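# Drive the utility cart into the yellow taped bay

## Task

Move the utility cart into the yellow bay so each of its four wheels sits inside the tape lines without touching them. The three tubes in the cart's top tray must remain upright there. The robot must not tip over or finish leaning. The cart has to stay in place by itself at the end; a position the robot is still holding does not count.

## Robot and tools

ROBOT. A simulated Hello Robot Stretch 4 with a single arm: an omni-wheel base, a lift that slides up a mast, an arm that telescopes straight forward, a wrist with yaw, pitch and roll, and a two-finger gripper. It stands about 1.6 m tall, and the base rim lies within 0.23 m of the base origin. Loose objects may occasionally get a short random push.

FRAMES. Base frame: origin on the floor below the base centre, x ahead, y to the left, z up. hand_pose, a point between the open fingertips, is reported in this frame; its printed position may be slightly off. With all wrist joints at 0 the hand axes line up with the base axes. The odometry frame is where the base frame was when the scene began.

execute_actions. Argument "actions": a list holding one action, or empty (an empty list only reports state and images). Optional "cameras": a list drawn from head_camera, head_left_camera, head_right_camera, wrist_camera, all; omitted, null or ["all"] gives every camera, [] gives none, an unknown name rejects the call. An action contains "base", "joints" or both, plus optional "pace" and "contact_limits"; alternatively it is {"end_of_arm": "enable_torque"} alone, which re-powers wrist or gripper motors that shut off, holding them where they are.
- "base": an object with exactly one key, each a relative offset from where the base last reported itself: translate_m (metres along x, forward positive, -2 to 2), strafe_m (metres sideways, left positive, -2 to 2), rotate_rad (radians in place, counter-clockwise from above positive, -3.2 to 3.2).
- "joints": absolute targets, by name: lift_m 0 to 1.2 m; arm_m 0 to 0.55 m (extension); wrist_yaw_rad -1.134 to 4.276 (0 ahead, positive left, 3.14 stowed; above 3.4 the arm may block it); wrist_pitch_rad -1.117 to 4.259 (0 level, 1.57 pointing down); wrist_roll_rad -1.117 to 4.259 (0 keeps fingers level, positive turns clockwise viewed from behind); gripper_m -0.038 to 0.141 m fingertip gap (negative squeezes the tips together). Done tolerances: ±0.004 for lift, arm and gripper, ±0.02 for yaw and roll, ±0.05 for pitch. Targets past a joint's range are clipped and run, noted in the result; any other bad value or unknown key rejects the whole call with no motion.
- "pace": slow, default, fast or max. Base speed 0.1/0.3/0.4/0.6 m/s and turning 1/2/3/4 rad/s respectively; with lift_m above 0.2 these are reduced, down to 0.3 m/s and 1 rad/s at 1.2.
- "contact_limits": {"arm_m": value}, 0 (gentlest) to 0.75 (firmest), default 0.5, sets how hard the arm may press before halting.
Motions in one action begin together but may finish separately. Anything not mentioned may keep pushing toward an earlier target without the status showing it. An action runs at most 15 s. A call reporting a stop cancels any later execute_actions, wait or finished_scene calls in the same reply. To unfold the wrist at the start, send lift_m 0.4 together with wrist_yaw_rad 0.

wait: "seconds" 0 to 10; commands nothing new, returns state and images.
zoom_image: "camera" and "region" [x0, y0, x1, y1] in pixels from the image's top-left, no larger than 504 by 504, on that camera's most recent full image.
read_manual: optional "section" ("licences"); returns licence texts only.
finished_scene: "scene", the current scene's integer number; closes it for good once the last command has been held and reports success. Replying with no tool call ends everything.

RESULTS. base_status and joint_status: "done" (for the base, wheels turned the full amount even if slipping); "off_target" (stopped short, maybe still pushing); "contact_stop_at_<key>" (met resistance; that part goes slack); "limit_stop_at_<name>", e.g. own_body (self-collision guard; likely when pitch is below -0.2 with roll below -0.4 or above 4) or tilt (lean above 6 degrees: lift, arm and wheels slack and unresponsive until it eases); "time_out"; "torque_fault" (a wrist or gripper motor overloaded and went limp until enable_torque). After these stops the old target is dropped. on_its_own lists uncommanded effects; "held at" there is a held target, not a position. lidar_m: 12 horizontal distances in metres from the base origin, 30-degree sectors starting straight ahead and going counter-clockwise (4th left, 7th behind, 10th right); "-" means nothing seen or closer than 0.25 m; it covers roughly 0.15 m up to robot height and can miss clear or thin things. wrist_depth_mm: 7x7 grid of median depths, 100 to 2000 mm, "-" for invalid. base_odometry counts wheel rotation only; heading -3.142 to 3.142, left positive. If turned_by_wheels and turned_by_imu differ by over about 0.1 rad, a collision or slip occurred and heading error is roughly their difference. base_tilt in degrees, forward and right positive, with a fixed bias up to about 1.5. motor_effort: percent of maximum, positive toward larger joint values, peak in brackets, noisy with fixed offsets; for wheel_0, wheel_1, wheel_2 positive turns the base right. A rest effort outside its normal range suggests pushing or carrying.

GRIPPER. Command a gap smaller than the object to grip; smaller squeezes harder and draws it inward. Neither reading nor "done" proves a hold; at commands of 0 or more a firm grip shows in gripper_m effort. If fingertips jam on a surface, raise the lift.

CAMERAS. head_camera looks forward and down from the mast top (turn the base to look elsewhere); head_left_camera and head_right_camera are steeper fisheyes showing the base and arm; wrist_camera looks along the fingers.

CAUTIONS. Over 1 kg held with arm_m above 0.2 while driving or turning can topple the robot, worse at fast or max. A sustained push or pull, especially with a high gripper or firm contact limit, can also tip it. Keep the cart moving gently so the tubes stay upright, leave the cart resting on its own at the end, and avoid drops, slams, hard impacts and forceful pushing. Shorter robot motion is preferred; the world keeps running while you compose replies.

Each tool is called after "Emit:" as name(argument=value, ...) on one line, values as JSON.

## Session

Emit:
execute_actions(actions=[])

Scene clock: 0.00 s.
base_odometry: x=+0.000 y=+0.000 heading=+0.000 (m, m, rad; odometry frame)
turned_by_wheels: +0.000 (rad since the last result)
turned_by_imu: +0.000 (rad since the last result)
base_tilt: forward=+0.4 right=+0.8 (deg)
lidar_m: 1.98 1.75 1.66 1.72 0.70 0.65 0.67 0.92 2.06 2.15 0.93 0.75
base_status: not commanded
joint_positions: lift_m=+0.211 arm_m=+0.002 wrist_yaw_rad=+3.196 wrist_pitch_rad=-0.008 wrist_roll_rad=-0.007 gripper_m=+0.057
joint_status: not commanded
motor_effort: lift_m=+19 arm_m=-1 wrist_yaw_rad=-1 wrist_pitch_rad=-7 wrist_roll_rad=+1 gripper_m=-3 wheel_0=+0 wheel_1=+0 wheel_2=+0 (%)
hand_pose: x=-0.1195 y=+0.0717 z=+0.3917 quat_wxyz=(-0.027, +0.004, -0.004, +1.000) (m; base frame)
wrist_depth_mm: - 138 138 1008 991 946 878 / - - 136 1366 1430 1336 1229 / - 111 136 1708 1576 1397 1229 / 138 134 160 1708 1537 1366 1229 / 212 - - 1756 1537 1366 1229 / 221 1499 198 1499 1430 1336 1229 / 224 904 1025 155 960 1138 1160
pictures: head_camera, head_left_camera, head_right_camera, wrist_camera
Images, in order (width x height): head_camera 420x560, head_left_camera 420x672, head_right_camera 420x672, wrist_camera 616x392.

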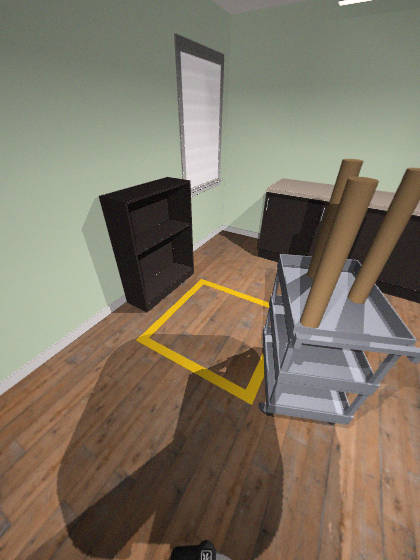

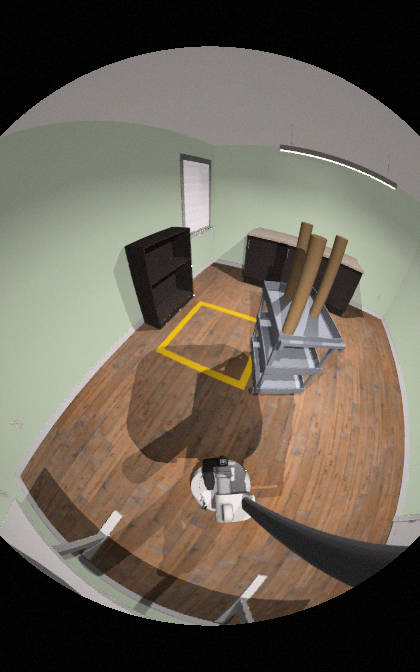

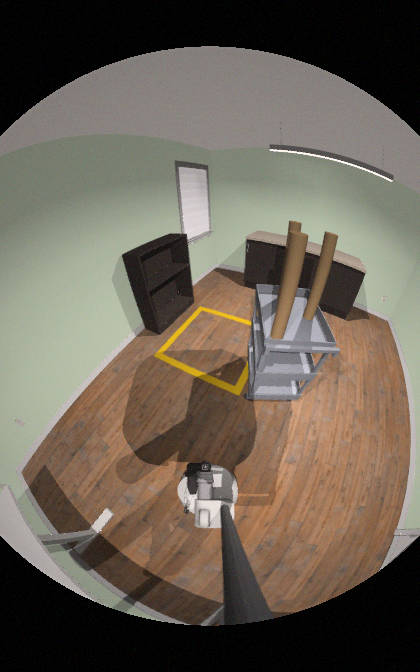

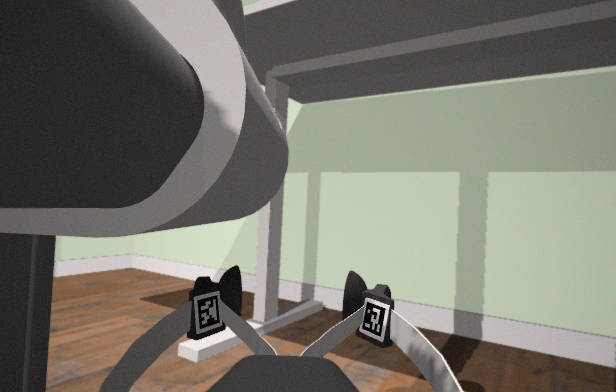

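Emit:
execute_actions(actions=[{"base":{"rotate_rad":-0.17},"joints":{"lift_m":0.4,"wrist_yaw_rad":0,"gripper_m":0.13}}], cameras=[])

Emit:
execute_actions(actions=[{"base":{"strafe_m":-0.365},"joints":{"lift_m":0.325}}], cameras=["head_camera","wrist_camera"])

Scene clock: 11.20 s.
base_odometry: x=+0.000 y=+0.000 heading=-0.169 (m, m, rad; odometry frame)
turned_by_wheels: -0.169 (rad since the last result)
turned_by_imu: -0.165 (rad since the last result)
base_tilt: forward=+0.5 right=+0.8 (deg)
lidar_m: 0.80 1.81 1.66 1.65 0.74 0.65 0.66 0.80 2.07 2.10 2.51 0.77
base_status: done
joint_positions: lift_m=+0.400 arm_m=+0.002 wrist_yaw_rad=+0.000 wrist_pitch_rad=-0.008 wrist_roll_rad=-0.007 gripper_m=+0.130
joint_status: all done
motor_effort: lift_m=+21(25) arm_m=-1(1) wrist_yaw_rad=+3(4) wrist_pitch_rad=-7(7) wrist_roll_rad=+0(0) gripper_m=-1(0) wheel_0=+3(6) wheel_1=+2(7) wheel_2=+2(7) (%)
hand_pose: x=+0.4618 y=-0.0873 z=+0.5803 quat_wxyz=(+1.000, -0.004, -0.004, +0.000) (m; base frame)
wrist_depth_mm: 1661 - - - - 878 - / 1618 - - - 564 574 580 / 1661 - - - 768 732 691 / 1661 - - - - - - / 1708 - - - 759 1138 - / 1576 209 - - 216 569 574 / 1281 1397 1430 144 1098 1118 1576
pictures: none
No camera images: the call's "cameras" was empty. Leave "cameras" out to get every camera's image.

Scene clock: 13.73 s.
base_odometry: x=-0.061 y=-0.360 heading=-0.169 (m, m, rad; odometry frame)
turned_by_wheels: +0.000 (rad since the last result)
turned_by_imu: +0.000 (rad since the last result)
base_tilt: forward=+0.5 right=+0.7 (deg)
lidar_m: 0.72 2.00 2.02 2.02 0.87 0.78 0.77 1.87 1.71 1.74 2.11 0.77
base_status: done
joint_positions: lift_m=+0.325 arm_m=+0.002 wrist_yaw_rad=+0.000 wrist_pitch_rad=-0.008 wrist_roll_rad=-0.007 gripper_m=+0.130
joint_status: all done
motor_effort: lift_m=+17(17) arm_m=-1(1) wrist_yaw_rad=+2(1) wrist_pitch_rad=-7(6) wrist_roll_rad=+0(1) gripper_m=+1(1) wheel_0=-1(9) wheel_1=+1(9) wheel_2=+0(3) (%)
hand_pose: x=+0.4617 y=-0.0874 z=+0.5056 quat_wxyz=(+1.000, -0.004, -0.004, +0.000) (m; base frame)
wrist_depth_mm: - - 569 580 580 - - / 1921 - 699 676 603 - - / 1983 - - - 1182 - - / - - - - - - - / - - 564 569 574 - - / 1661 208 1983 - 216 - - / 1205 946 931 144 904 1308 1464
pictures: head_camera, wrist_camera
Images, in order (width x height): head_camera 420x560, wrist_camera 616x392.

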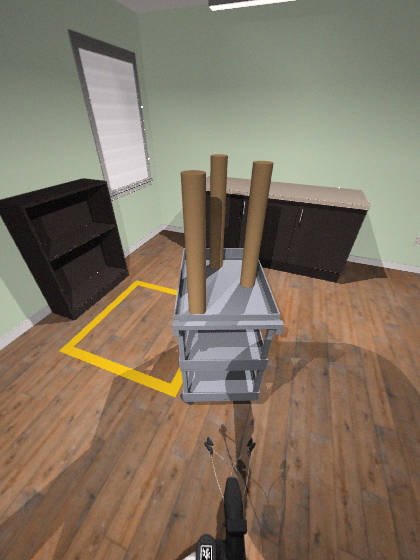

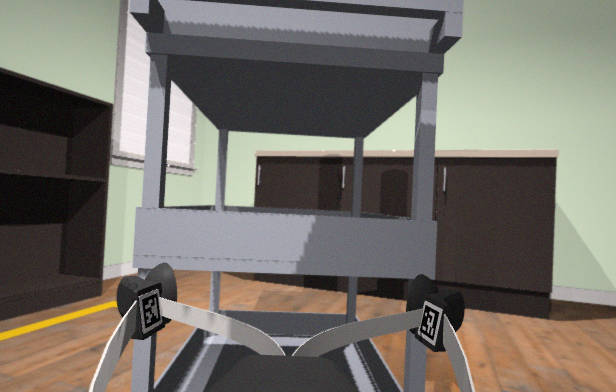

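Emit:
execute_actions(actions=[{"base":{"translate_m":0.29}}], cameras=[])

Emit:
execute_actions(actions=[{"base":{"translate_m":0.3},"pace":"slow"}], cameras=["head_camera"])

Scene clock: 19.90 s.
base_odometry: x=+0.224 y=-0.409 heading=-0.169 (m, m, rad; odometry frame)
turned_by_wheels: +0.000 (rad since the last result)
turned_by_imu: +0.003 (rad since the last result)
base_tilt: forward=+0.5 right=+0.9 (deg)
lidar_m: 0.42 0.46 1.82 1.93 1.19 1.05 1.08 2.02 1.82 1.84 2.22 0.47
base_status: done
joint_positions: lift_m=+0.325 arm_m=+0.002 wrist_yaw_rad=+0.000 wrist_pitch_rad=-0.008 wrist_roll_rad=-0.007 gripper_m=+0.130
joint_status: not commanded
motor_effort: lift_m=+17(17) arm_m=-1(1) wrist_yaw_rad=+0(3) wrist_pitch_rad=-7(7) wrist_roll_rad=-1(0) gripper_m=+4(0) wheel_0=+1(5) wheel_1=+2(7) wheel_2=-1(11) (%)
hand_pose: x=+0.4617 y=-0.0874 z=+0.5056 quat_wxyz=(+1.000, -0.004, -0.004, +0.000) (m; base frame)
wrist_depth_mm: 1921 484 473 459 445 442 - / 1708 - 699 676 661 - - / 1808 - - - - - 1756 / 1708 - - - 1983 1863 1708 / 270 271 274 278 285 287 1708 / 267 210 273 278 216 286 1708 / 1138 820 854 144 878 286 1336
pictures: none
No camera images: the call's "cameras" was empty. Leave "cameras" out to get every camera's image.

Scene clock: 24.17 s.
base_odometry: x=+0.520 y=-0.459 heading=-0.169 (m, m, rad; odometry frame)
turned_by_wheels: +0.000 (rad since the last result)
turned_by_imu: +0.002 (rad since the last result)
base_tilt: forward=+0.5 right=+0.8 (deg)
lidar_m: 0.40 0.39 1.60 1.84 1.48 1.33 1.35 2.14 1.91 1.94 2.33 0.46
base_status: done
joint_positions: lift_m=+0.325 arm_m=+0.002 wrist_yaw_rad=-0.002 wrist_pitch_rad=-0.008 wrist_roll_rad=-0.007 gripper_m=+0.130
joint_status: not commanded
motor_effort: lift_m=+17(17) arm_m=+0(1) wrist_yaw_rad=+7(15) wrist_pitch_rad=-6(7) wrist_roll_rad=+0(0) gripper_m=+1(3) wheel_0=+2(5) wheel_1=+2(6) wheel_2=-5(13) (%)
hand_pose: x=+0.4614 y=-0.0879 z=+0.5057 quat_wxyz=(+1.000, -0.004, -0.004, -0.001) (m; base frame)
wrist_depth_mm: 1863 484 469 455 452 - - / 1808 - 699 668 723 - - / 1863 - - - 1756 1618 1464 / 1499 - - 1921 1756 1618 1430 / 229 237 245 252 263 272 286 / 229 211 243 251 216 270 281 / 231 238 244 145 1205 274 1255
pictures: head_camera
Images, in order (width x height): head_camera 420x560.

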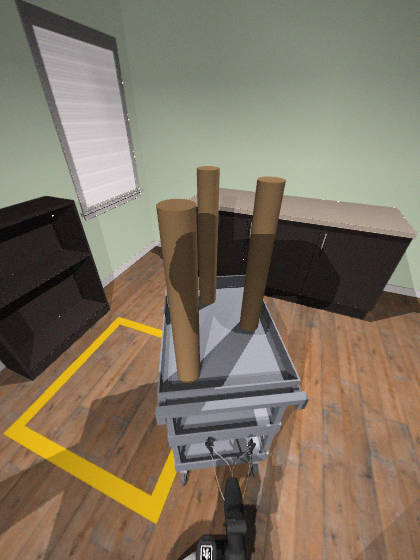

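Emit:
execute_actions(actions=[{"base":{"translate_m":0.22},"pace":"slow"}], cameras=[])

Emit:
execute_actions(actions=[{"base":{"translate_m":-0.1}}], cameras=[])

Emit:
execute_actions(actions=[{"base":{"strafe_m":-0.75}}], cameras=["head_camera","head_left_camera"])

Scene clock: 36.67 s.
base_odometry: x=+0.737 y=-0.496 heading=-0.169 (m, m, rad; odometry frame)
turned_by_wheels: +0.000 (rad since the last result)
turned_by_imu: +0.003 (rad since the last result)
base_tilt: forward=+0.5 right=+0.8 (deg)
lidar_m: 0.39 0.40 1.48 1.76 2.13 1.55 1.55 2.23 2.00 2.01 1.96 0.46
base_status: done
joint_positions: lift_m=+0.325 arm_m=+0.002 wrist_yaw_rad=+0.001 wrist_pitch_rad=-0.008 wrist_roll_rad=-0.007 gripper_m=+0.130
joint_status: not commanded
motor_effort: lift_m=+17(17) arm_m=+0(0) wrist_yaw_rad=-1(9) wrist_pitch_rad=-6(6) wrist_roll_rad=+0(0) gripper_m=+1(3) wheel_0=+3(5) wheel_1=+4(6) wheel_2=-3(9) (%)
hand_pose: x=+0.4617 y=-0.0871 z=+0.5057 quat_wxyz=(+1.000, -0.004, -0.004, +0.001) (m; base frame)
wrist_depth_mm: 1708 484 473 459 449 392 1808 / 1756 798 699 683 - - 1756 / 1756 - - 1708 1537 1397 1308 / 1618 820 1756 1618 1499 1397 1308 / 224 236 246 257 273 287 1281 / 225 198 244 257 216 285 1281 / 227 237 244 148 1160 291 1308
pictures: none
No camera images: the call's "cameras" was empty. Leave "cameras" out to get every camera's image.

Scene clock: 38.20 s.
base_odometry: x=+0.638 y=-0.479 heading=-0.169 (m, m, rad; odometry frame)
turned_by_wheels: +0.000 (rad since the last result)
turned_by_imu: +0.000 (rad since the last result)
base_tilt: forward=+0.5 right=+0.8 (deg)
lidar_m: 0.49 0.50 1.53 1.78 1.64 1.46 1.47 2.18 1.96 1.98 2.39 0.56
base_status: done
joint_positions: lift_m=+0.325 arm_m=+0.002 wrist_yaw_rad=+0.000 wrist_pitch_rad=-0.008 wrist_roll_rad=-0.007 gripper_m=+0.130
joint_status: not commanded
motor_effort: lift_m=+17(17) arm_m=+0(0) wrist_yaw_rad=+2(2) wrist_pitch_rad=-6(6) wrist_roll_rad=+0(0) gripper_m=-6(1) wheel_0=-2(5) wheel_1=+1(6) wheel_2=-1(9) (%)
hand_pose: x=+0.4616 y=-0.0873 z=+0.5057 quat_wxyz=(+1.000, -0.004, -0.004, +0.000) (m; base frame)
wrist_depth_mm: 343 484 473 459 445 - - / 1397 - 699 676 - - 1921 / 330 - - 1708 1618 1430 1430 / 317 - 1863 1756 1618 1464 1430 / 314 329 343 362 377 1464 1430 / 314 210 340 362 215 1464 1397 / 1078 878 917 144 1336 1308 1397
pictures: none
No camera images: the call's "cameras" was empty. Leave "cameras" out to get every camera's image.

Scene clock: 42.03 s.
base_odometry: x=+0.512 y=-1.219 heading=-0.169 (m, m, rad; odometry frame)
turned_by_wheels: +0.000 (rad since the last result)
turned_by_imu: +0.002 (rad since the last result)
base_tilt: forward=+0.4 right=+0.7 (deg)
lidar_m: 1.61 0.73 0.80 2.50 1.94 1.70 2.27 1.42 1.26 1.26 1.52 1.60
base_status: done
joint_positions: lift_m=+0.325 arm_m=+0.002 wrist_yaw_rad=+0.000 wrist_pitch_rad=-0.008 wrist_roll_rad=-0.007 gripper_m=+0.130
joint_status: not commanded
motor_effort: lift_m=+18(18) arm_m=+0(0) wrist_yaw_rad=-1(2) wrist_pitch_rad=-7(7) wrist_roll_rad=+0(1) gripper_m=-3(3) wheel_0=-1(9) wheel_1=+2(8) wheel_2=-1(1) (%)
hand_pose: x=+0.4616 y=-0.0874 z=+0.5056 quat_wxyz=(+1.000, -0.004, -0.004, +0.000) (m; base frame)
wrist_depth_mm: - - - - - 1863 1808 / 960 - - - - 1863 1708 / - 1756 1618 1499 1336 1808 1808 / - 1863 1618 1499 1336 1808 1661 / - 1756 1618 1464 1336 1756 1708 / 1661 208 1576 1499 216 1808 1756 / 1138 1205 1281 144 1336 1308 1430
pictures: head_camera, head_left_camera
Images, in order (width x height): head_camera 420x560, head_left_camera 420x672.

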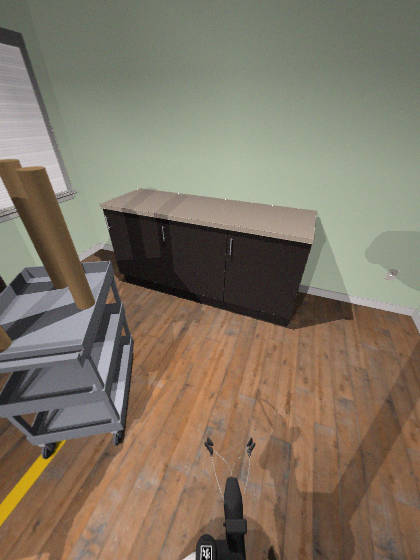

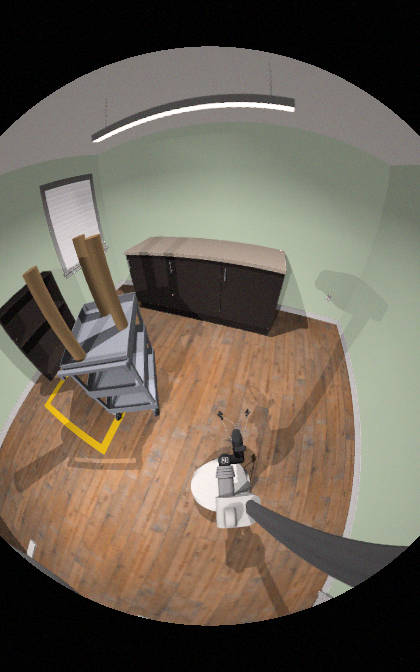

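Emit:
execute_actions(actions=[{"base":{"translate_m":0.8}}], cameras=[])

Emit:
execute_actions(actions=[{"base":{"rotate_rad":1.62},"pace":"slow"}], cameras=["head_camera","wrist_camera"])

Scene clock: 53.17 s.
base_odometry: x=+1.300 y=-1.353 heading=-0.169 (m, m, rad; odometry frame)
turned_by_wheels: +0.000 (rad since the last result)
turned_by_imu: +0.005 (rad since the last result)
base_tilt: forward=+0.6 right=+0.7 (deg)
lidar_m: 0.86 1.06 0.55 0.48 0.50 2.47 2.70 1.69 1.52 1.52 1.70 0.83
base_status: done
joint_positions: lift_m=+0.325 arm_m=+0.002 wrist_yaw_rad=+0.000 wrist_pitch_rad=-0.008 wrist_roll_rad=-0.007 gripper_m=+0.130
joint_status: not commanded
motor_effort: lift_m=+18(18) arm_m=+0(0) wrist_yaw_rad=+2(0) wrist_pitch_rad=-7(7) wrist_roll_rad=+0(0) gripper_m=+4(1) wheel_0=+1(6) wheel_1=+1(6) wheel_2=+1(10) (%)
hand_pose: x=+0.4616 y=-0.0874 z=+0.5056 quat_wxyz=(+1.000, -0.004, -0.004, +0.000) (m; base frame)
wrist_depth_mm: 1808 1618 750 683 621 580 544 / 931 831 750 683 634 580 544 / 917 842 750 683 627 574 535 / 917 820 741 668 621 580 535 / 917 809 741 676 615 580 530 / 904 209 707 676 216 564 530 / 960 788 741 145 609 559 530
pictures: none
No camera images: the call's "cameras" was empty. Leave "cameras" out to get every camera's image.

Scene clock: 56.07 s.
base_odometry: x=+1.300 y=-1.353 heading=+1.451 (m, m, rad; odometry frame)
turned_by_wheels: +1.619 (rad since the last result)
turned_by_imu: +1.595 (rad since the last result)
base_tilt: forward=+0.5 right=+0.7 (deg)
lidar_m: 0.48 0.51 2.47 2.52 1.65 1.52 1.55 0.92 0.85 0.86 1.11 0.55
base_status: done
joint_positions: lift_m=+0.325 arm_m=+0.002 wrist_yaw_rad=+0.000 wrist_pitch_rad=-0.008 wrist_roll_rad=-0.007 gripper_m=+0.130
joint_status: not commanded
motor_effort: lift_m=+18(18) arm_m=+0(0) wrist_yaw_rad=+2(2) wrist_pitch_rad=-7(7) wrist_roll_rad=+0(0) gripper_m=-7(3) wheel_0=-3(5) wheel_1=-1(6) wheel_2=-3(7) (%)
hand_pose: x=+0.4616 y=-0.0874 z=+0.5056 quat_wxyz=(+1.000, -0.004, -0.004, +0.000) (m; base frame)
wrist_depth_mm: - 480 469 459 449 442 433 / - - 699 668 654 627 1661 / - - - - 1983 1756 1661 / 289 715 - - 1863 1756 1661 / 262 268 278 287 300 312 324 / 259 209 276 286 215 309 319 / 1078 683 1205 144 759 1205 1336
pictures: head_camera, wrist_camera
Images, in order (width x height): head_camera 420x560, wrist_camera 616x392.

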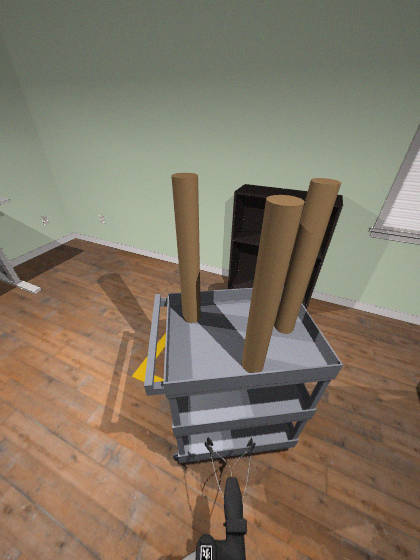

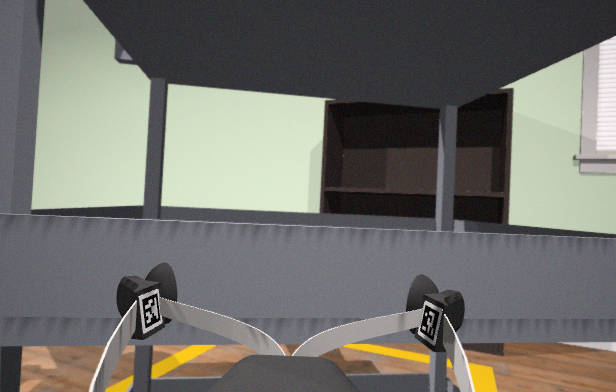

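Emit:
execute_actions(actions=[{"base":{"translate_m":0.35},"pace":"slow"}], cameras=["head_camera"])

Scene clock: 64.70 s.
base_odometry: x=+1.342 y=-1.006 heading=+1.451 (m, m, rad; odometry frame)
turned_by_wheels: +0.000 (rad since the last result)
turned_by_imu: +0.003 (rad since the last result)
base_tilt: forward=+0.4 right=+0.7 (deg)
lidar_m: 0.49 0.64 2.33 2.36 2.05 1.85 1.88 1.09 0.99 1.00 0.55 0.49
base_status: done
joint_positions: lift_m=+0.325 arm_m=+0.002 wrist_yaw_rad=-0.003 wrist_pitch_rad=-0.008 wrist_roll_rad=-0.007 gripper_m=+0.130
joint_status: not commanded
motor_effort: lift_m=+18(18) arm_m=+0(0) wrist_yaw_rad=+6(26) wrist_pitch_rad=-6(7) wrist_roll_rad=+1(0) gripper_m=+1(5) wheel_0=+3(8) wheel_1=+1(7) wheel_2=-4(14) (%)
hand_pose: x=+0.4613 y=-0.0882 z=+0.5056 quat_wxyz=(+1.000, -0.004, -0.004, -0.001) (m; base frame)
wrist_depth_mm: - 421 477 459 449 439 430 / - - - 676 654 621 1138 / - - - 1808 1576 1499 1366 / - 379 1983 1661 1499 1499 1397 / - 334 303 276 254 235 580 / 1661 209 293 273 221 226 217 / 1182 1160 1255 147 253 227 216
pictures: head_camera
Images, in order (width x height): head_camera 420x560.

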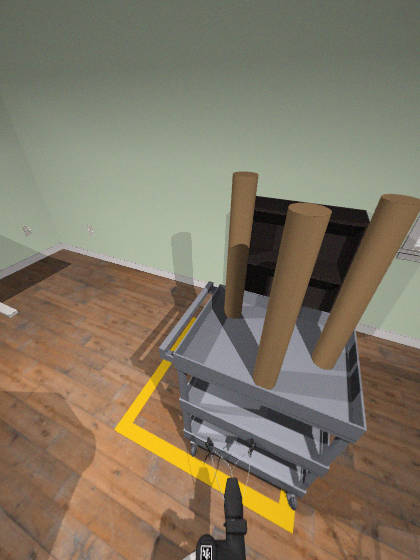

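Emit:
execute_actions(actions=[{"base":{"translate_m":-0.15}}], cameras=[])

Emit:
execute_actions(actions=[{"base":{"strafe_m":-0.15}}], cameras=[])

Emit:
execute_actions(actions=[{"base":{"translate_m":0.3},"pace":"slow"}], cameras=["head_camera"])

Scene clock: 71.80 s.
base_odometry: x=+1.324 y=-1.155 heading=+1.451 (m, m, rad; odometry frame)
turned_by_wheels: +0.000 (rad since the last result)
turned_by_imu: +0.002 (rad since the last result)
base_tilt: forward=+0.5 right=+0.7 (deg)
lidar_m: 0.63 2.59 2.39 2.42 1.85 1.71 1.74 0.99 0.93 0.94 1.22 0.63
base_status: done
joint_positions: lift_m=+0.325 arm_m=+0.002 wrist_yaw_rad=+0.000 wrist_pitch_rad=-0.008 wrist_roll_rad=-0.007 gripper_m=+0.130
joint_status: not commanded
motor_effort: lift_m=+18(18) arm_m=+0(0) wrist_yaw_rad=+3(9) wrist_pitch_rad=-7(6) wrist_roll_rad=-1(1) gripper_m=-3(2) wheel_0=-1(6) wheel_1=+0(6) wheel_2=+1(9) (%)
hand_pose: x=+0.4615 y=-0.0875 z=+0.5056 quat_wxyz=(+1.000, -0.004, -0.004, +0.000) (m; base frame)
wrist_depth_mm: - - 500 459 449 433 430 / - - - 676 647 634 609 / - - - 1983 1808 1618 1464 / - - - 1808 1708 1576 1499 / - - 469 424 387 362 338 / 1808 209 1576 904 216 351 336 / 1229 1078 1281 144 842 1255 1336
pictures: none
No camera images: the call's "cameras" was empty. Leave "cameras" out to get every camera's image.

Scene clock: 73.53 s.
base_odometry: x=+1.473 y=-1.173 heading=+1.451 (m, m, rad; odometry frame)
turned_by_wheels: +0.000 (rad since the last result)
turned_by_imu: +0.001 (rad since the last result)
base_tilt: forward=+0.4 right=+0.9 (deg)
lidar_m: 0.58 0.74 2.53 2.55 1.93 1.76 1.79 0.87 0.78 0.82 1.04 0.57
base_status: done
joint_positions: lift_m=+0.325 arm_m=+0.002 wrist_yaw_rad=+0.000 wrist_pitch_rad=-0.008 wrist_roll_rad=-0.007 gripper_m=+0.130
joint_status: not commanded
motor_effort: lift_m=+18(18) arm_m=+0(0) wrist_yaw_rad=+4(4) wrist_pitch_rad=-7(6) wrist_roll_rad=+0(1) gripper_m=+1(1) wheel_0=+2(8) wheel_1=+2(9) wheel_2=+1(2) (%)
hand_pose: x=+0.4615 y=-0.0875 z=+0.5056 quat_wxyz=(+1.000, -0.004, -0.004, +0.000) (m; base frame)
wrist_depth_mm: 535 484 477 459 449 415 1430 / - - 707 683 654 580 1464 / - - - 1808 1708 1308 1499 / - - 1983 1756 1661 1281 1464 / 504 445 399 364 332 307 1430 / 1618 210 397 368 216 301 1397 / 1098 1160 891 144 1336 301 1397
pictures: none
No camera images: the call's "cameras" was empty. Leave "cameras" out to get every camera's image.

Scene clock: 77.80 s.
base_odometry: x=+1.509 y=-0.875 heading=+1.451 (m, m, rad; odometry frame)
turned_by_wheels: +0.000 (rad since the last result)
turned_by_imu: +0.001 (rad since the last result)
base_tilt: forward=+0.4 right=+0.7 (deg)
lidar_m: 0.49 0.58 2.42 2.45 2.23 2.03 2.09 0.99 0.92 0.93 1.19 0.50
base_status: done
joint_positions: lift_m=+0.325 arm_m=+0.002 wrist_yaw_rad=-0.005 wrist_pitch_rad=-0.008 wrist_roll_rad=-0.008 gripper_m=+0.130
joint_status: not commanded
on_its_own: wrist_yaw_rad is at rest, and its effort (+17) is outside its rest range (-13 to +13)
motor_effort: lift_m=+18(18) arm_m=+0(0) wrist_yaw_rad=+17(27) wrist_pitch_rad=-6(6) wrist_roll_rad=+1(0) gripper_m=-1(3) wheel_0=+0(5) wheel_1=+1(6) wheel_2=-4(11) (%)
hand_pose: x=+0.4611 y=-0.0889 z=+0.5056 quat_wxyz=(+1.000, -0.004, -0.004, -0.003) (m; base frame)
wrist_depth_mm: - 484 469 459 449 436 433 / - 1921 699 676 654 621 1229 / - 1921 1661 1464 1430 1281 1255 / 449 1921 1708 1366 1397 1281 1229 / 315 296 278 263 250 237 418 / 317 209 273 259 245 230 226 / 1229 1205 750 144 248 232 224
pictures: head_camera
Images, in order (width x height): head_camera 420x560.

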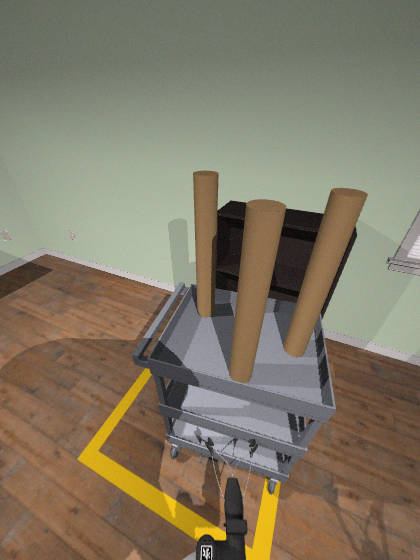

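Emit:
execute_actions(actions=[{"base":{"translate_m":-0.12},"joints":{"gripper_m":0.0}}], cameras=[])

Emit:
execute_actions(actions=[{"base":{"rotate_rad":-0.35}}], cameras=[])

Emit:
execute_actions(actions=[{"base":{"strafe_m":-0.14}}], cameras=["head_camera","wrist_camera"])

Scene clock: 85.73 s.
base_odometry: x=+1.495 y=-0.994 heading=+1.450 (m, m, rad; odometry frame)
turned_by_wheels: +0.000 (rad since the last result)
turned_by_imu: +0.002 (rad since the last result)
base_tilt: forward=+0.5 right=+0.8 (deg)
lidar_m: 0.60 0.71 2.46 2.49 2.10 1.95 1.95 0.94 0.86 0.89 1.12 0.61
base_status: done
joint_positions: lift_m=+0.325 arm_m=+0.002 wrist_yaw_rad=+0.000 wrist_pitch_rad=-0.008 wrist_roll_rad=-0.008 gripper_m=+0.000
joint_status: all done
motor_effort: lift_m=+18(18) arm_m=+0(0) wrist_yaw_rad=+2(18) wrist_pitch_rad=-6(6) wrist_roll_rad=+1(0) gripper_m=-4(7) wheel_0=+0(6) wheel_1=-1(5) wheel_2=+0(11) (%)
hand_pose: x=+0.4615 y=-0.0875 z=+0.5056 quat_wxyz=(+1.000, -0.004, -0.004, +0.000) (m; base frame)
wrist_depth_mm: - 480 473 459 449 439 427 / - - 699 668 654 627 1366 / - - 1983 1576 1537 1366 1336 / - - 1863 1576 1430 1397 1366 / - 439 404 382 359 343 329 / 1499 1756 189 202 359 342 325 / 1060 715 842 173 798 1160 1308
pictures: none
No camera images: the call's "cameras" was empty. Leave "cameras" out to get every camera's image.

Scene clock: 86.87 s.
base_odometry: x=+1.495 y=-0.994 heading=+1.101 (m, m, rad; odometry frame)
turned_by_wheels: -0.350 (rad since the last result)
turned_by_imu: -0.344 (rad since the last result)
base_tilt: forward=+0.4 right=+0.7 (deg)
lidar_m: 0.59 0.62 2.54 2.45 2.66 2.01 1.94 2.03 0.88 0.87 0.92 1.33
base_status: done
joint_positions: lift_m=+0.325 arm_m=+0.002 wrist_yaw_rad=+0.000 wrist_pitch_rad=-0.008 wrist_roll_rad=-0.008 gripper_m=+0.000
joint_status: not commanded
motor_effort: lift_m=+18(18) arm_m=+0(0) wrist_yaw_rad=+1(2) wrist_pitch_rad=-6(7) wrist_roll_rad=+1(1) gripper_m=-7(9) wheel_0=+0(6) wheel_1=+0(6) wheel_2=+2(7) (%)
hand_pose: x=+0.4615 y=-0.0875 z=+0.5056 quat_wxyz=(+1.000, -0.004, -0.004, +0.000) (m; base frame)
wrist_depth_mm: 496 484 473 459 1576 1618 1537 / 768 723 715 668 1576 1576 1576 / 1661 1576 1576 1576 1576 1537 1618 / 798 1281 1537 1308 1576 1576 1576 / 370 379 389 397 1618 1576 1576 / 768 1281 190 202 1618 1537 1537 / 798 798 820 172 1182 1397 1430
pictures: none
No camera images: the call's "cameras" was empty. Leave "cameras" out to get every camera's image.

Scene clock: 88.53 s.
base_odometry: x=+1.619 y=-1.058 heading=+1.101 (m, m, rad; odometry frame)
turned_by_wheels: +0.000 (rad since the last result)
turned_by_imu: +0.001 (rad since the last result)
base_tilt: forward=+0.6 right=+0.7 (deg)
lidar_m: 0.62 0.63 0.83 2.60 2.69 2.02 1.94 0.98 0.74 0.70 0.78 1.12
base_status: done
joint_positions: lift_m=+0.325 arm_m=+0.002 wrist_yaw_rad=+0.000 wrist_pitch_rad=-0.008 wrist_roll_rad=-0.008 gripper_m=+0.000
joint_status: not commanded
motor_effort: lift_m=+18(18) arm_m=+0(0) wrist_yaw_rad=+1(2) wrist_pitch_rad=-6(6) wrist_roll_rad=+1(0) gripper_m=-6(3) wheel_0=+0(8) wheel_1=+2(8) wheel_2=+0(2) (%)
hand_pose: x=+0.4615 y=-0.0875 z=+0.5056 quat_wxyz=(+1.000, -0.004, -0.004, +0.000) (m; base frame)
wrist_depth_mm: 492 484 449 1576 1618 1576 1618 / 759 723 640 1576 1618 1576 1576 / 1576 1576 1537 1537 1576 1576 1537 / 1661 1308 820 1576 1576 1499 1576 / 382 392 404 1537 1576 1576 1537 / 1499 1281 190 203 1618 1618 1537 / 809 798 407 172 1160 1430 1464
pictures: head_camera, wrist_camera
Images, in order (width x height): head_camera 420x560, wrist_camera 616x392.

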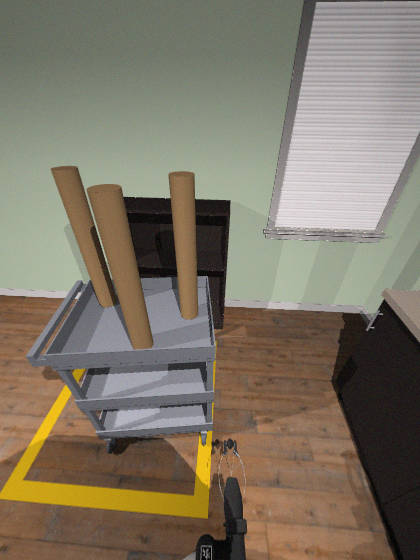

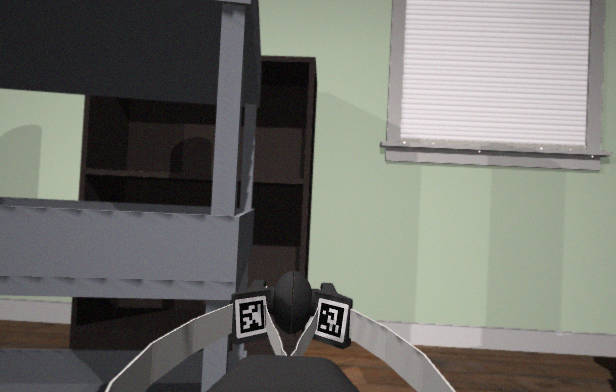

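Emit:
execute_actions(actions=[{"base":{"translate_m":0.2},"joints":{"arm_m":0.14,"wrist_yaw_rad":0.1},"pace":"slow"}], cameras=[])

Emit:
execute_actions(actions=[{"base":{"strafe_m":0.2},"pace":"slow"}], cameras=["head_camera"])

Scene clock: 95.00 s.
base_odometry: x=+1.710 y=-0.879 heading=+1.101 (m, m, rad; odometry frame)
turned_by_wheels: +0.000 (rad since the last result)
turned_by_imu: +0.003 (rad since the last result)
base_tilt: forward=+0.5 right=+0.8 (deg)
lidar_m: 0.42 0.43 0.55 2.59 2.93 2.20 2.14 1.01 0.74 0.73 0.78 1.63
base_status: done
joint_positions: lift_m=+0.325 arm_m=+0.139 wrist_yaw_rad=+0.100 wrist_pitch_rad=-0.008 wrist_roll_rad=-0.008 gripper_m=+0.000
joint_status: all done
motor_effort: lift_m=+18(18) arm_m=+5(3) wrist_yaw_rad=+2(6) wrist_pitch_rad=-6(6) wrist_roll_rad=+0(1) gripper_m=-6(8) wheel_0=+1(3) wheel_1=+2(4) wheel_2=-3(6) (%)
hand_pose: x=+0.6058 y=-0.0582 z=+0.5056 quat_wxyz=(+0.999, -0.004, -0.004, +0.050) (m; base frame)
wrist_depth_mm: 496 484 473 1025 1182 1160 1138 / 1060 1255 1281 1229 1255 1205 1160 / 1025 1281 1229 1205 1205 1182 1160 / 1042 1160 991 1160 1205 1205 1138 / 512 147 260 1205 1205 1160 1138 / - 128 185 203 1205 1160 1160 / - 121 224 172 1160 1182 1138
pictures: none
No camera images: the call's "cameras" was empty. Leave "cameras" out to get every camera's image.

Scene clock: 98.13 s.
base_odometry: x=+1.532 y=-0.789 heading=+1.100 (m, m, rad; odometry frame)
turned_by_wheels: -0.001 (rad since the last result)
turned_by_imu: +0.000 (rad since the last result)
base_tilt: forward=+0.5 right=+0.9 (deg)
lidar_m: 0.41 0.45 0.74 2.39 2.54 2.20 2.14 1.27 0.96 0.94 1.01 1.67
base_status: done
joint_positions: lift_m=+0.325 arm_m=+0.139 wrist_yaw_rad=+0.095 wrist_pitch_rad=-0.008 wrist_roll_rad=-0.008 gripper_m=+0.000
joint_status: not commanded
on_its_own: wrist_yaw_rad is at rest, and its effort (+17) is outside its rest range (-13 to +13)
motor_effort: lift_m=+18(18) arm_m=+4(5) wrist_yaw_rad=+17(23) wrist_pitch_rad=-7(7) wrist_roll_rad=+1(0) gripper_m=-7(8) wheel_0=-6(13) wheel_1=+2(7) wheel_2=-3(3) (%)
hand_pose: x=+0.6056 y=-0.0596 z=+0.5055 quat_wxyz=(+0.999, -0.004, -0.004, +0.048) (m; base frame)
wrist_depth_mm: 500 484 473 466 1008 1205 1160 / 1366 1182 1281 1205 1182 1205 1160 / 1397 1255 1281 1229 1182 1160 1160 / 1397 1078 1205 931 1160 1182 1160 / 597 137 195 338 1205 1160 1160 / 104 125 178 202 1182 1182 1160 / 104 120 172 167 178 1182 1138
pictures: head_camera
Images, in order (width x height): head_camera 420x560.

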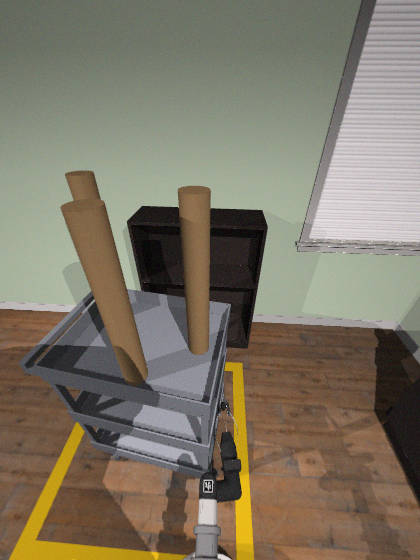

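Back off and inspect.

Emit:
execute_actions(actions=[{"base":{"strafe_m":-0.06}}], cameras=[])

Emit:
execute_actions(actions=[{"base":{"translate_m":-0.3},"joints":{"arm_m":0.003,"lift_m":0.05,"wrist_yaw_rad":0.2}}])

Scene clock: 101.90 s.
base_odometry: x=+1.585 y=-0.816 heading=+1.100 (m, m, rad; odometry frame)
turned_by_wheels: +0.000 (rad since the last result)
turned_by_imu: +0.001 (rad since the last result)
base_tilt: forward=+0.5 right=+0.8 (deg)
lidar_m: 0.42 0.44 0.71 2.45 2.61 2.22 2.14 1.20 0.89 0.87 0.94 1.66
base_status: done
joint_positions: lift_m=+0.325 arm_m=+0.139 wrist_yaw_rad=+0.100 wrist_pitch_rad=-0.008 wrist_roll_rad=-0.008 gripper_m=+0.000
joint_status: not commanded
motor_effort: lift_m=+18(18) arm_m=+4(5) wrist_yaw_rad=+3(18) wrist_pitch_rad=-7(7) wrist_roll_rad=+0(0) gripper_m=-8(8) wheel_0=-1(8) wheel_1=+1(8) wheel_2=+0(3) (%)
hand_pose: x=+0.6058 y=-0.0583 z=+0.5055 quat_wxyz=(+0.999, -0.004, -0.004, +0.050) (m; base frame)
wrist_depth_mm: 500 492 469 931 1060 1205 1182 / 1397 1229 1255 1205 1182 1205 1182 / 1430 1229 1281 1182 1182 1205 1138 / 1397 1042 1255 1229 1182 1182 1160 / 156 203 297 1182 1182 1182 1160 / 155 206 189 202 1182 1160 1160 / 157 181 976 172 904 1160 1138
pictures: none
No camera images: the call's "cameras" was empty. Leave "cameras" out to get every camera's image.

Scene clock: 104.37 s.
base_odometry: x=+1.449 y=-1.083 heading=+1.100 (m, m, rad; odometry frame)
turned_by_wheels: +0.000 (rad since the last result)
turned_by_imu: +0.000 (rad since the last result)
base_tilt: forward=+0.4 right=+0.7 (deg)
lidar_m: 0.72 0.79 2.56 2.46 2.53 1.90 1.84 1.92 0.88 0.86 0.91 1.32
base_status: done
joint_positions: lift_m=+0.065 arm_m=+0.004 wrist_yaw_rad=+0.200 wrist_pitch_rad=-0.008 wrist_roll_rad=-0.008 gripper_m=+0.000
joint_status: lift_m limit_stop_at_own_body (moved -0.260 of -0.275); the others done
on_its_own: lift_m is slack since a limit_stop_at_own_body (your +0.050 is given up); arm_m is slack since a limit_stop_at_own_body
motor_effort: lift_m=+19(21) arm_m=+0(4) wrist_yaw_rad=+2(7) wrist_pitch_rad=-8(8) wrist_roll_rad=+0(0) gripper_m=-5(5) wheel_0=-1(6) wheel_1=-2(6) wheel_2=+0(9) (%)
hand_pose: x=+0.4748 y=-0.0284 z=+0.2455 quat_wxyz=(+0.995, -0.003, -0.004, +0.100) (m; base frame)
wrist_depth_mm: - 1008 917 891 1464 1576 1464 / 668 603 554 574 1576 1576 1464 / - 1098 960 768 1576 1618 1499 / - 1983 1756 1661 1618 1576 1464 / 661 603 1008 723 1537 1537 1464 / 866 820 190 203 1118 1160 1255 / 640 591 634 173 627 741 759
pictures: head_camera, head_left_camera, head_right_camera, wrist_camera
Images, in order (width x height): head_camera 420x560, head_left_camera 420x672, head_right_camera 420x672, wrist_camera 616x392.

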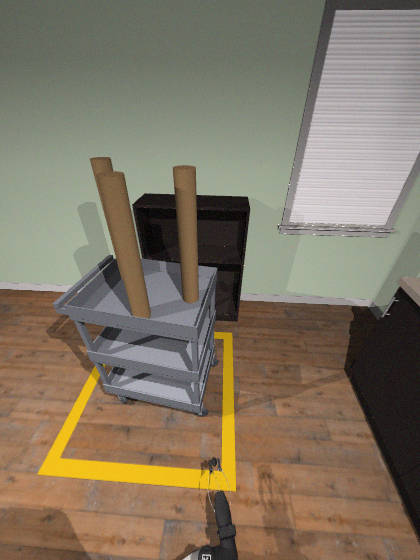

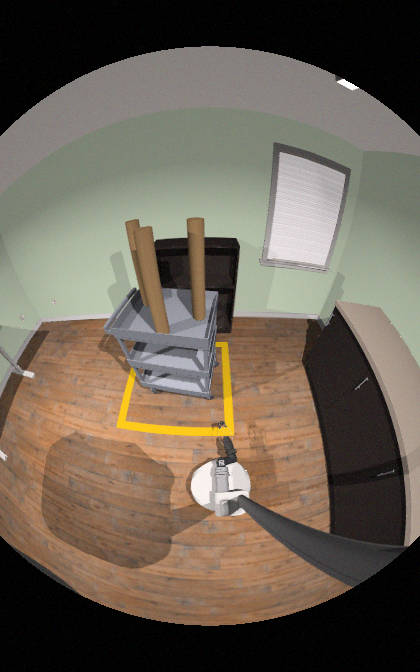

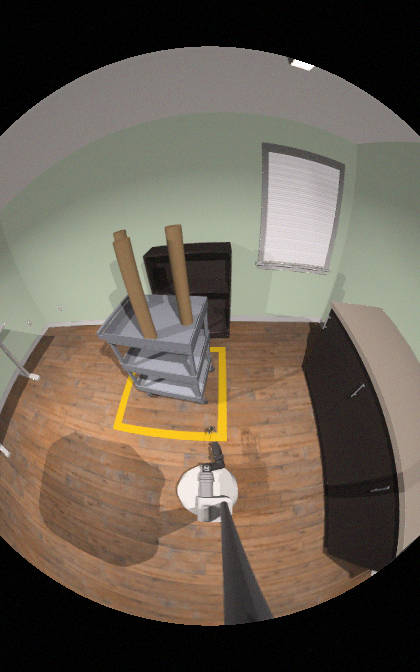

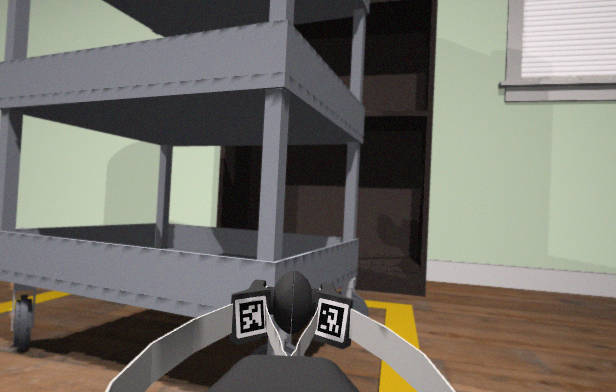

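Emit:
execute_actions(actions=[{"joints":{"wrist_yaw_rad":0,"gripper_m":0.14,"wrist_pitch_rad":0.2,"lift_m":0.12}}], cameras=["wrist_camera","head_camera"])

Emit:
zoom_image(camera="head_camera", region=[160,320,260,430])

Scene clock: 110.57 s.
base_odometry: x=+1.449 y=-1.083 heading=+1.100 (m, m, rad; odometry frame)
turned_by_wheels: +0.000 (rad since the last result)
turned_by_imu: +0.002 (rad since the last result)
base_tilt: forward=+0.4 right=+0.7 (deg)
lidar_m: 0.72 0.78 2.55 2.47 2.53 1.90 1.82 1.93 0.87 0.86 0.92 1.32
base_status: not commanded
joint_positions: lift_m=+0.120 arm_m=+0.004 wrist_yaw_rad=+0.000 wrist_pitch_rad=+0.202 wrist_roll_rad=-0.008 gripper_m=+0.140
joint_status: all done
on_its_own: arm_m is slack since a limit_stop_at_own_body
motor_effort: lift_m=+21(22) arm_m=+0(0) wrist_yaw_rad=-1(7) wrist_pitch_rad=-6(6) wrist_roll_rad=+1(1) gripper_m=+2(0) wheel_0=-1(0) wheel_1=-2(2) wheel_2=+0(0) (%)
hand_pose: x=+0.4574 y=-0.0873 z=+0.2401 quat_wxyz=(+0.995, -0.004, +0.101, +0.001) (m; base frame)
wrist_depth_mm: 525 496 535 1499 1576 1537 1499 / 1661 1576 904 1576 1618 1618 1576 / 1708 1618 1708 1618 1756 1618 1618 / 554 904 691 1397 1708 1661 1708 / 559 525 597 931 1060 1118 1138 / 661 200 559 707 219 699 759 / 508 504 530 147 554 544 574
pictures: head_camera, wrist_camera
Images, in order (width x height): head_camera 420x560, wrist_camera 616x392.

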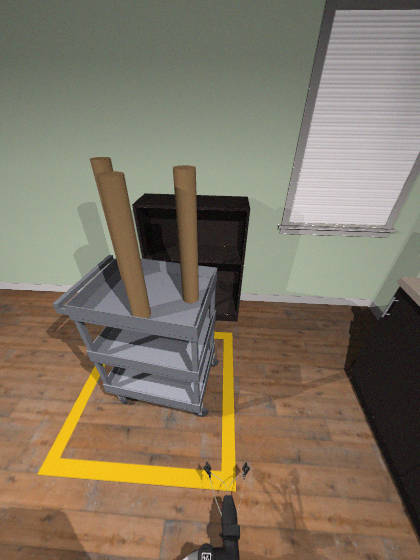

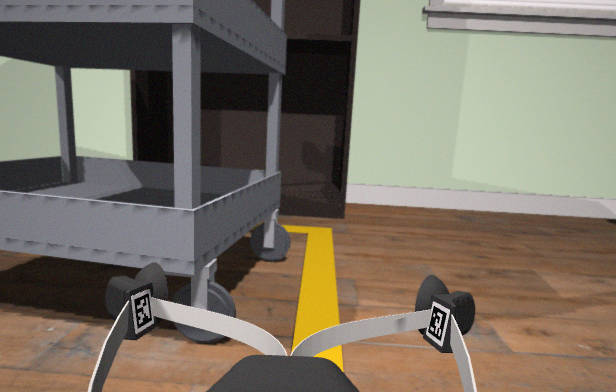

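Region (160, 320, 260, 430) of head_camera's 420x560 image, scaled by 4.582, with more detail than that image has; it fills the left 458 columns of this view, and the rest is white.

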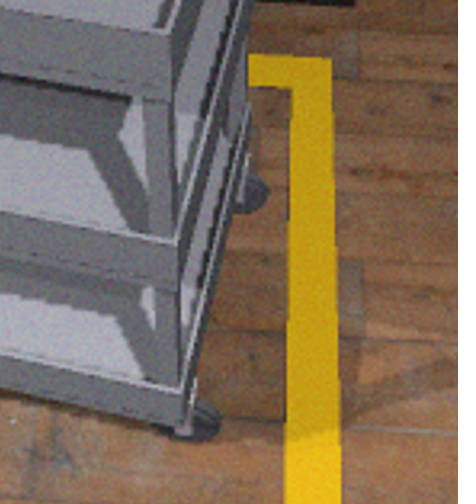

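Emit:
finished_scene(scene=2)

The scene is finished: the task was done.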